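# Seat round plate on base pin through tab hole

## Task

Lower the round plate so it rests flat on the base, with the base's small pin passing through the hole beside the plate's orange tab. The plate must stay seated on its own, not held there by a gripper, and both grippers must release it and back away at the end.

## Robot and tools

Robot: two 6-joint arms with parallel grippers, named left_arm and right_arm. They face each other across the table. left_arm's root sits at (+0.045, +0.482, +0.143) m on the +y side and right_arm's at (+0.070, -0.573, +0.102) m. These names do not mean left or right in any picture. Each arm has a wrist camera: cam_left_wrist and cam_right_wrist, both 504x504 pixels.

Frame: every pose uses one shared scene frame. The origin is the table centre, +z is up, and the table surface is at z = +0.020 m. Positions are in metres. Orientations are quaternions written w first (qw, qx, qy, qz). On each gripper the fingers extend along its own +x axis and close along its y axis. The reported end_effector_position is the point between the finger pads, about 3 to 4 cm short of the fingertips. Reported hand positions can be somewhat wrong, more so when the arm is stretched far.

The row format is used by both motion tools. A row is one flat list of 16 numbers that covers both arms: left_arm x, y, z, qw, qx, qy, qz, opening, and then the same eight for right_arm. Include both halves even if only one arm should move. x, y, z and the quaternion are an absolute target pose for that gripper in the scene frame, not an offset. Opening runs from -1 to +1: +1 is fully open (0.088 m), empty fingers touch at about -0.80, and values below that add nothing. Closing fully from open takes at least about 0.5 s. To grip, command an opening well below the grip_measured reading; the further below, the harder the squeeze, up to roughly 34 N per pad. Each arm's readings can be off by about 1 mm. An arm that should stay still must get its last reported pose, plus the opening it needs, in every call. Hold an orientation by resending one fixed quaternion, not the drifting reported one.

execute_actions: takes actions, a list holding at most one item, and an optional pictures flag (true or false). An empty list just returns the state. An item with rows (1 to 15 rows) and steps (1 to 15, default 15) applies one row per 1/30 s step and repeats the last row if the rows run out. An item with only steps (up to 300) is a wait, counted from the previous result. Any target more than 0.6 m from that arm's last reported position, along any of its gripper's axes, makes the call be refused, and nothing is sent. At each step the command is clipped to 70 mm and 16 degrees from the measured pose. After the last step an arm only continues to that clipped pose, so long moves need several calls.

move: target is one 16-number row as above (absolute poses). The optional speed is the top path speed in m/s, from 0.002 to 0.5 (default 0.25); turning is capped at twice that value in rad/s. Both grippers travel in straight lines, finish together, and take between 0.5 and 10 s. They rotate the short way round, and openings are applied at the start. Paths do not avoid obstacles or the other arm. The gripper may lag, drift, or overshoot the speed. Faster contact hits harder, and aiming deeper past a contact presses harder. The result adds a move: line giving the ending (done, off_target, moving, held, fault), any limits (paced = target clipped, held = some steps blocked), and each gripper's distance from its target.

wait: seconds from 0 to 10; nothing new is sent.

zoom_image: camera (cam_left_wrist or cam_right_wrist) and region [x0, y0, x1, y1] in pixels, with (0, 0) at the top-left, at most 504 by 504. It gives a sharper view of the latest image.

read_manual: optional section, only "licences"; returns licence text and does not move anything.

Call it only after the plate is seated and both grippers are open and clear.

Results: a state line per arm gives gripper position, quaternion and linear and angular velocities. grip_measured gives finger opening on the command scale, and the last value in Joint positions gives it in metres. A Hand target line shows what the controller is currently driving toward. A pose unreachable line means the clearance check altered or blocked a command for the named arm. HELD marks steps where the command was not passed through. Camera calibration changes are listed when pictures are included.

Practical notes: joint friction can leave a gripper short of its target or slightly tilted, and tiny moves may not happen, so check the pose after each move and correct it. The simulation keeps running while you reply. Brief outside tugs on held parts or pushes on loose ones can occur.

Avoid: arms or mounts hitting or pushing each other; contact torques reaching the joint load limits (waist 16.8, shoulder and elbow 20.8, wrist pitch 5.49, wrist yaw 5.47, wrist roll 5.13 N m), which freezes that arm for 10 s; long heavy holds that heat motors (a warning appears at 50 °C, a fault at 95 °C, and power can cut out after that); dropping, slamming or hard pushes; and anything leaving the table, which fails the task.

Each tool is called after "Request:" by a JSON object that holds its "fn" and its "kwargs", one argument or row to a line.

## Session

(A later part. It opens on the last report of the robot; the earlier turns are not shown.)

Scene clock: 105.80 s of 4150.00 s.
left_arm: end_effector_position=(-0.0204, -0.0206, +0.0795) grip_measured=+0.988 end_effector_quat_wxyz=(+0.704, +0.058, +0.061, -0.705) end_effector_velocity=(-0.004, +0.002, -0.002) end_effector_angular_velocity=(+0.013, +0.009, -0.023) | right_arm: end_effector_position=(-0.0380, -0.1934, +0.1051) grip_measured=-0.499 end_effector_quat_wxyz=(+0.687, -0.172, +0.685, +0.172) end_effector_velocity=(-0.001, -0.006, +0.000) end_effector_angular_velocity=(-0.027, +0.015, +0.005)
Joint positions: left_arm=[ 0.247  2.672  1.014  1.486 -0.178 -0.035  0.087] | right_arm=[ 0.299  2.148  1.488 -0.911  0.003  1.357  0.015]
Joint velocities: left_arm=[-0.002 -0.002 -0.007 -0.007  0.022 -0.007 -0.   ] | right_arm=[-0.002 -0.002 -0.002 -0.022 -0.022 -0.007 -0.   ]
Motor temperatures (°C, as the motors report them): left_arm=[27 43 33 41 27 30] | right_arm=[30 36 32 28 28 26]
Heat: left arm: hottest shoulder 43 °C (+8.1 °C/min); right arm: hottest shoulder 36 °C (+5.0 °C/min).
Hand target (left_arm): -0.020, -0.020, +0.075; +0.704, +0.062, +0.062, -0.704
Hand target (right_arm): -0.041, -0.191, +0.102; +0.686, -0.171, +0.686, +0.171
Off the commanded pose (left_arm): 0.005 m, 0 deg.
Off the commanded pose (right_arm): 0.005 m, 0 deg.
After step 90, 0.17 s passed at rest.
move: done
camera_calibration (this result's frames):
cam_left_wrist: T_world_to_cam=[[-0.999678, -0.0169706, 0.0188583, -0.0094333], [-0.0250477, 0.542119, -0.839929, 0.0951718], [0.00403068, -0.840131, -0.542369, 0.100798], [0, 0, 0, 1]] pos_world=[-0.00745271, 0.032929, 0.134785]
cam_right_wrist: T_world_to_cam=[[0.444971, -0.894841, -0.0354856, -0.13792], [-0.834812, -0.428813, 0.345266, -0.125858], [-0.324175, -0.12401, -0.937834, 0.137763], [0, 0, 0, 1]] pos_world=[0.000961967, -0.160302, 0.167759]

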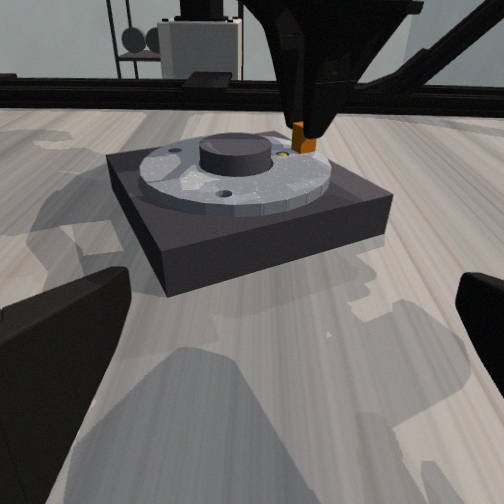

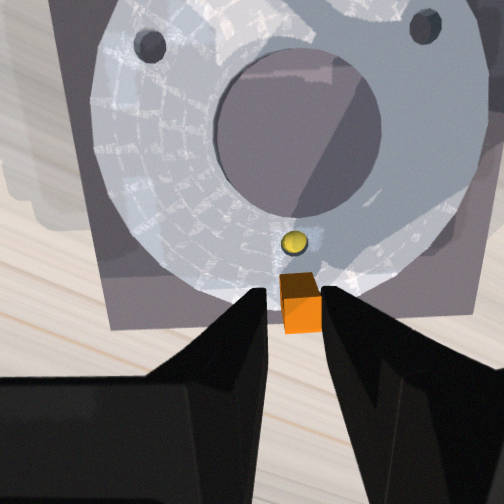

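Seated. Release and retreat.

Request:
{"fn": "move", "kwargs": {
  "target": [-0.02,0.1,0.2,0.683,0.183,0.183,-0.683,1, -0.038,-0.195,0.2,0.686,-0.171,0.686,0.171,0.2],
  "speed": 0.12
}}

Scene clock: 109.63 s of 4150.00 s.
left_arm: end_effector_position=(-0.0190, +0.0968, +0.2009) grip_measured=+0.988 end_effector_quat_wxyz=(+0.683, +0.182, +0.181, -0.684) end_effector_velocity=(+0.001, +0.002, +0.002) end_effector_angular_velocity=(+0.006, +0.001, +0.008) | right_arm: end_effector_position=(-0.0370, -0.1968, +0.1934) grip_measured=+0.200 end_effector_quat_wxyz=(+0.687, -0.179, +0.684, +0.165) end_effector_velocity=(+0.002, -0.000, +0.002) end_effector_angular_velocity=(-0.000, -0.008, +0.005)
Joint positions: left_arm=[ 0.183  1.681  0.534  0.614 -0.212 -0.122  0.087] | right_arm=[ 0.299  2.06   1.715 -1.245  0.003  1.358  0.049]
Joint velocities: left_arm=[-0.002 -0.017 -0.002 -0.022 -0.007 -0.007  0.   ] | right_arm=[-0.002 -0.002  0.002 -0.007  0.007 -0.007 -0.   ]
Motor temperatures (°C, as the motors report them): left_arm=[27 43 33 41 27 30] | right_arm=[30 37 33 28 28 26]
Heat: left arm: hottest shoulder 43 °C (+7.1 °C/min); right arm: hottest shoulder 37 °C (+6.1 °C/min).
Hand target (left_arm): -0.019, +0.099, +0.201; +0.683, +0.183, +0.182, -0.684
Hand target (right_arm): -0.038, -0.195, +0.200; +0.686, -0.171, +0.686, +0.171
Off the commanded pose (left_arm): 0.003 m, 0 deg.
Off the commanded pose (right_arm): 0.007 m, 1 deg.
move: done
camera_calibration (this result's frames):
cam_left_wrist: T_world_to_cam=[[-0.999798, -0.0191175, 0.00625715, -0.00559978], [-0.0190248, 0.797639, -0.602834, 0.0612365], [0.00653376, -0.602831, -0.797842, 0.293696], [0, 0, 0, 1]] pos_world=[-0.00635258, 0.128098, 0.271274]
cam_right_wrist: T_world_to_cam=[[0.444082, -0.895823, -0.0171115, -0.142069], [-0.837085, -0.421623, 0.348602, -0.156313], [-0.3195, -0.140484, -0.937115, 0.217264], [0, 0, 0, 1]] pos_world=[0.00165893, -0.162652, 0.255661]

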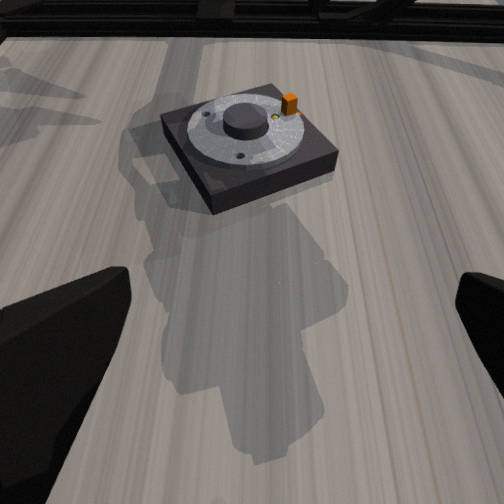

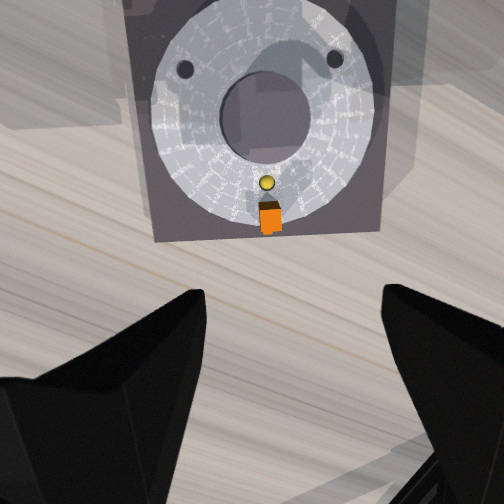

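Request:
{"fn": "finished_scene", "kwargs": {
  "scene": 1
}}

The scene is finished: the task was done.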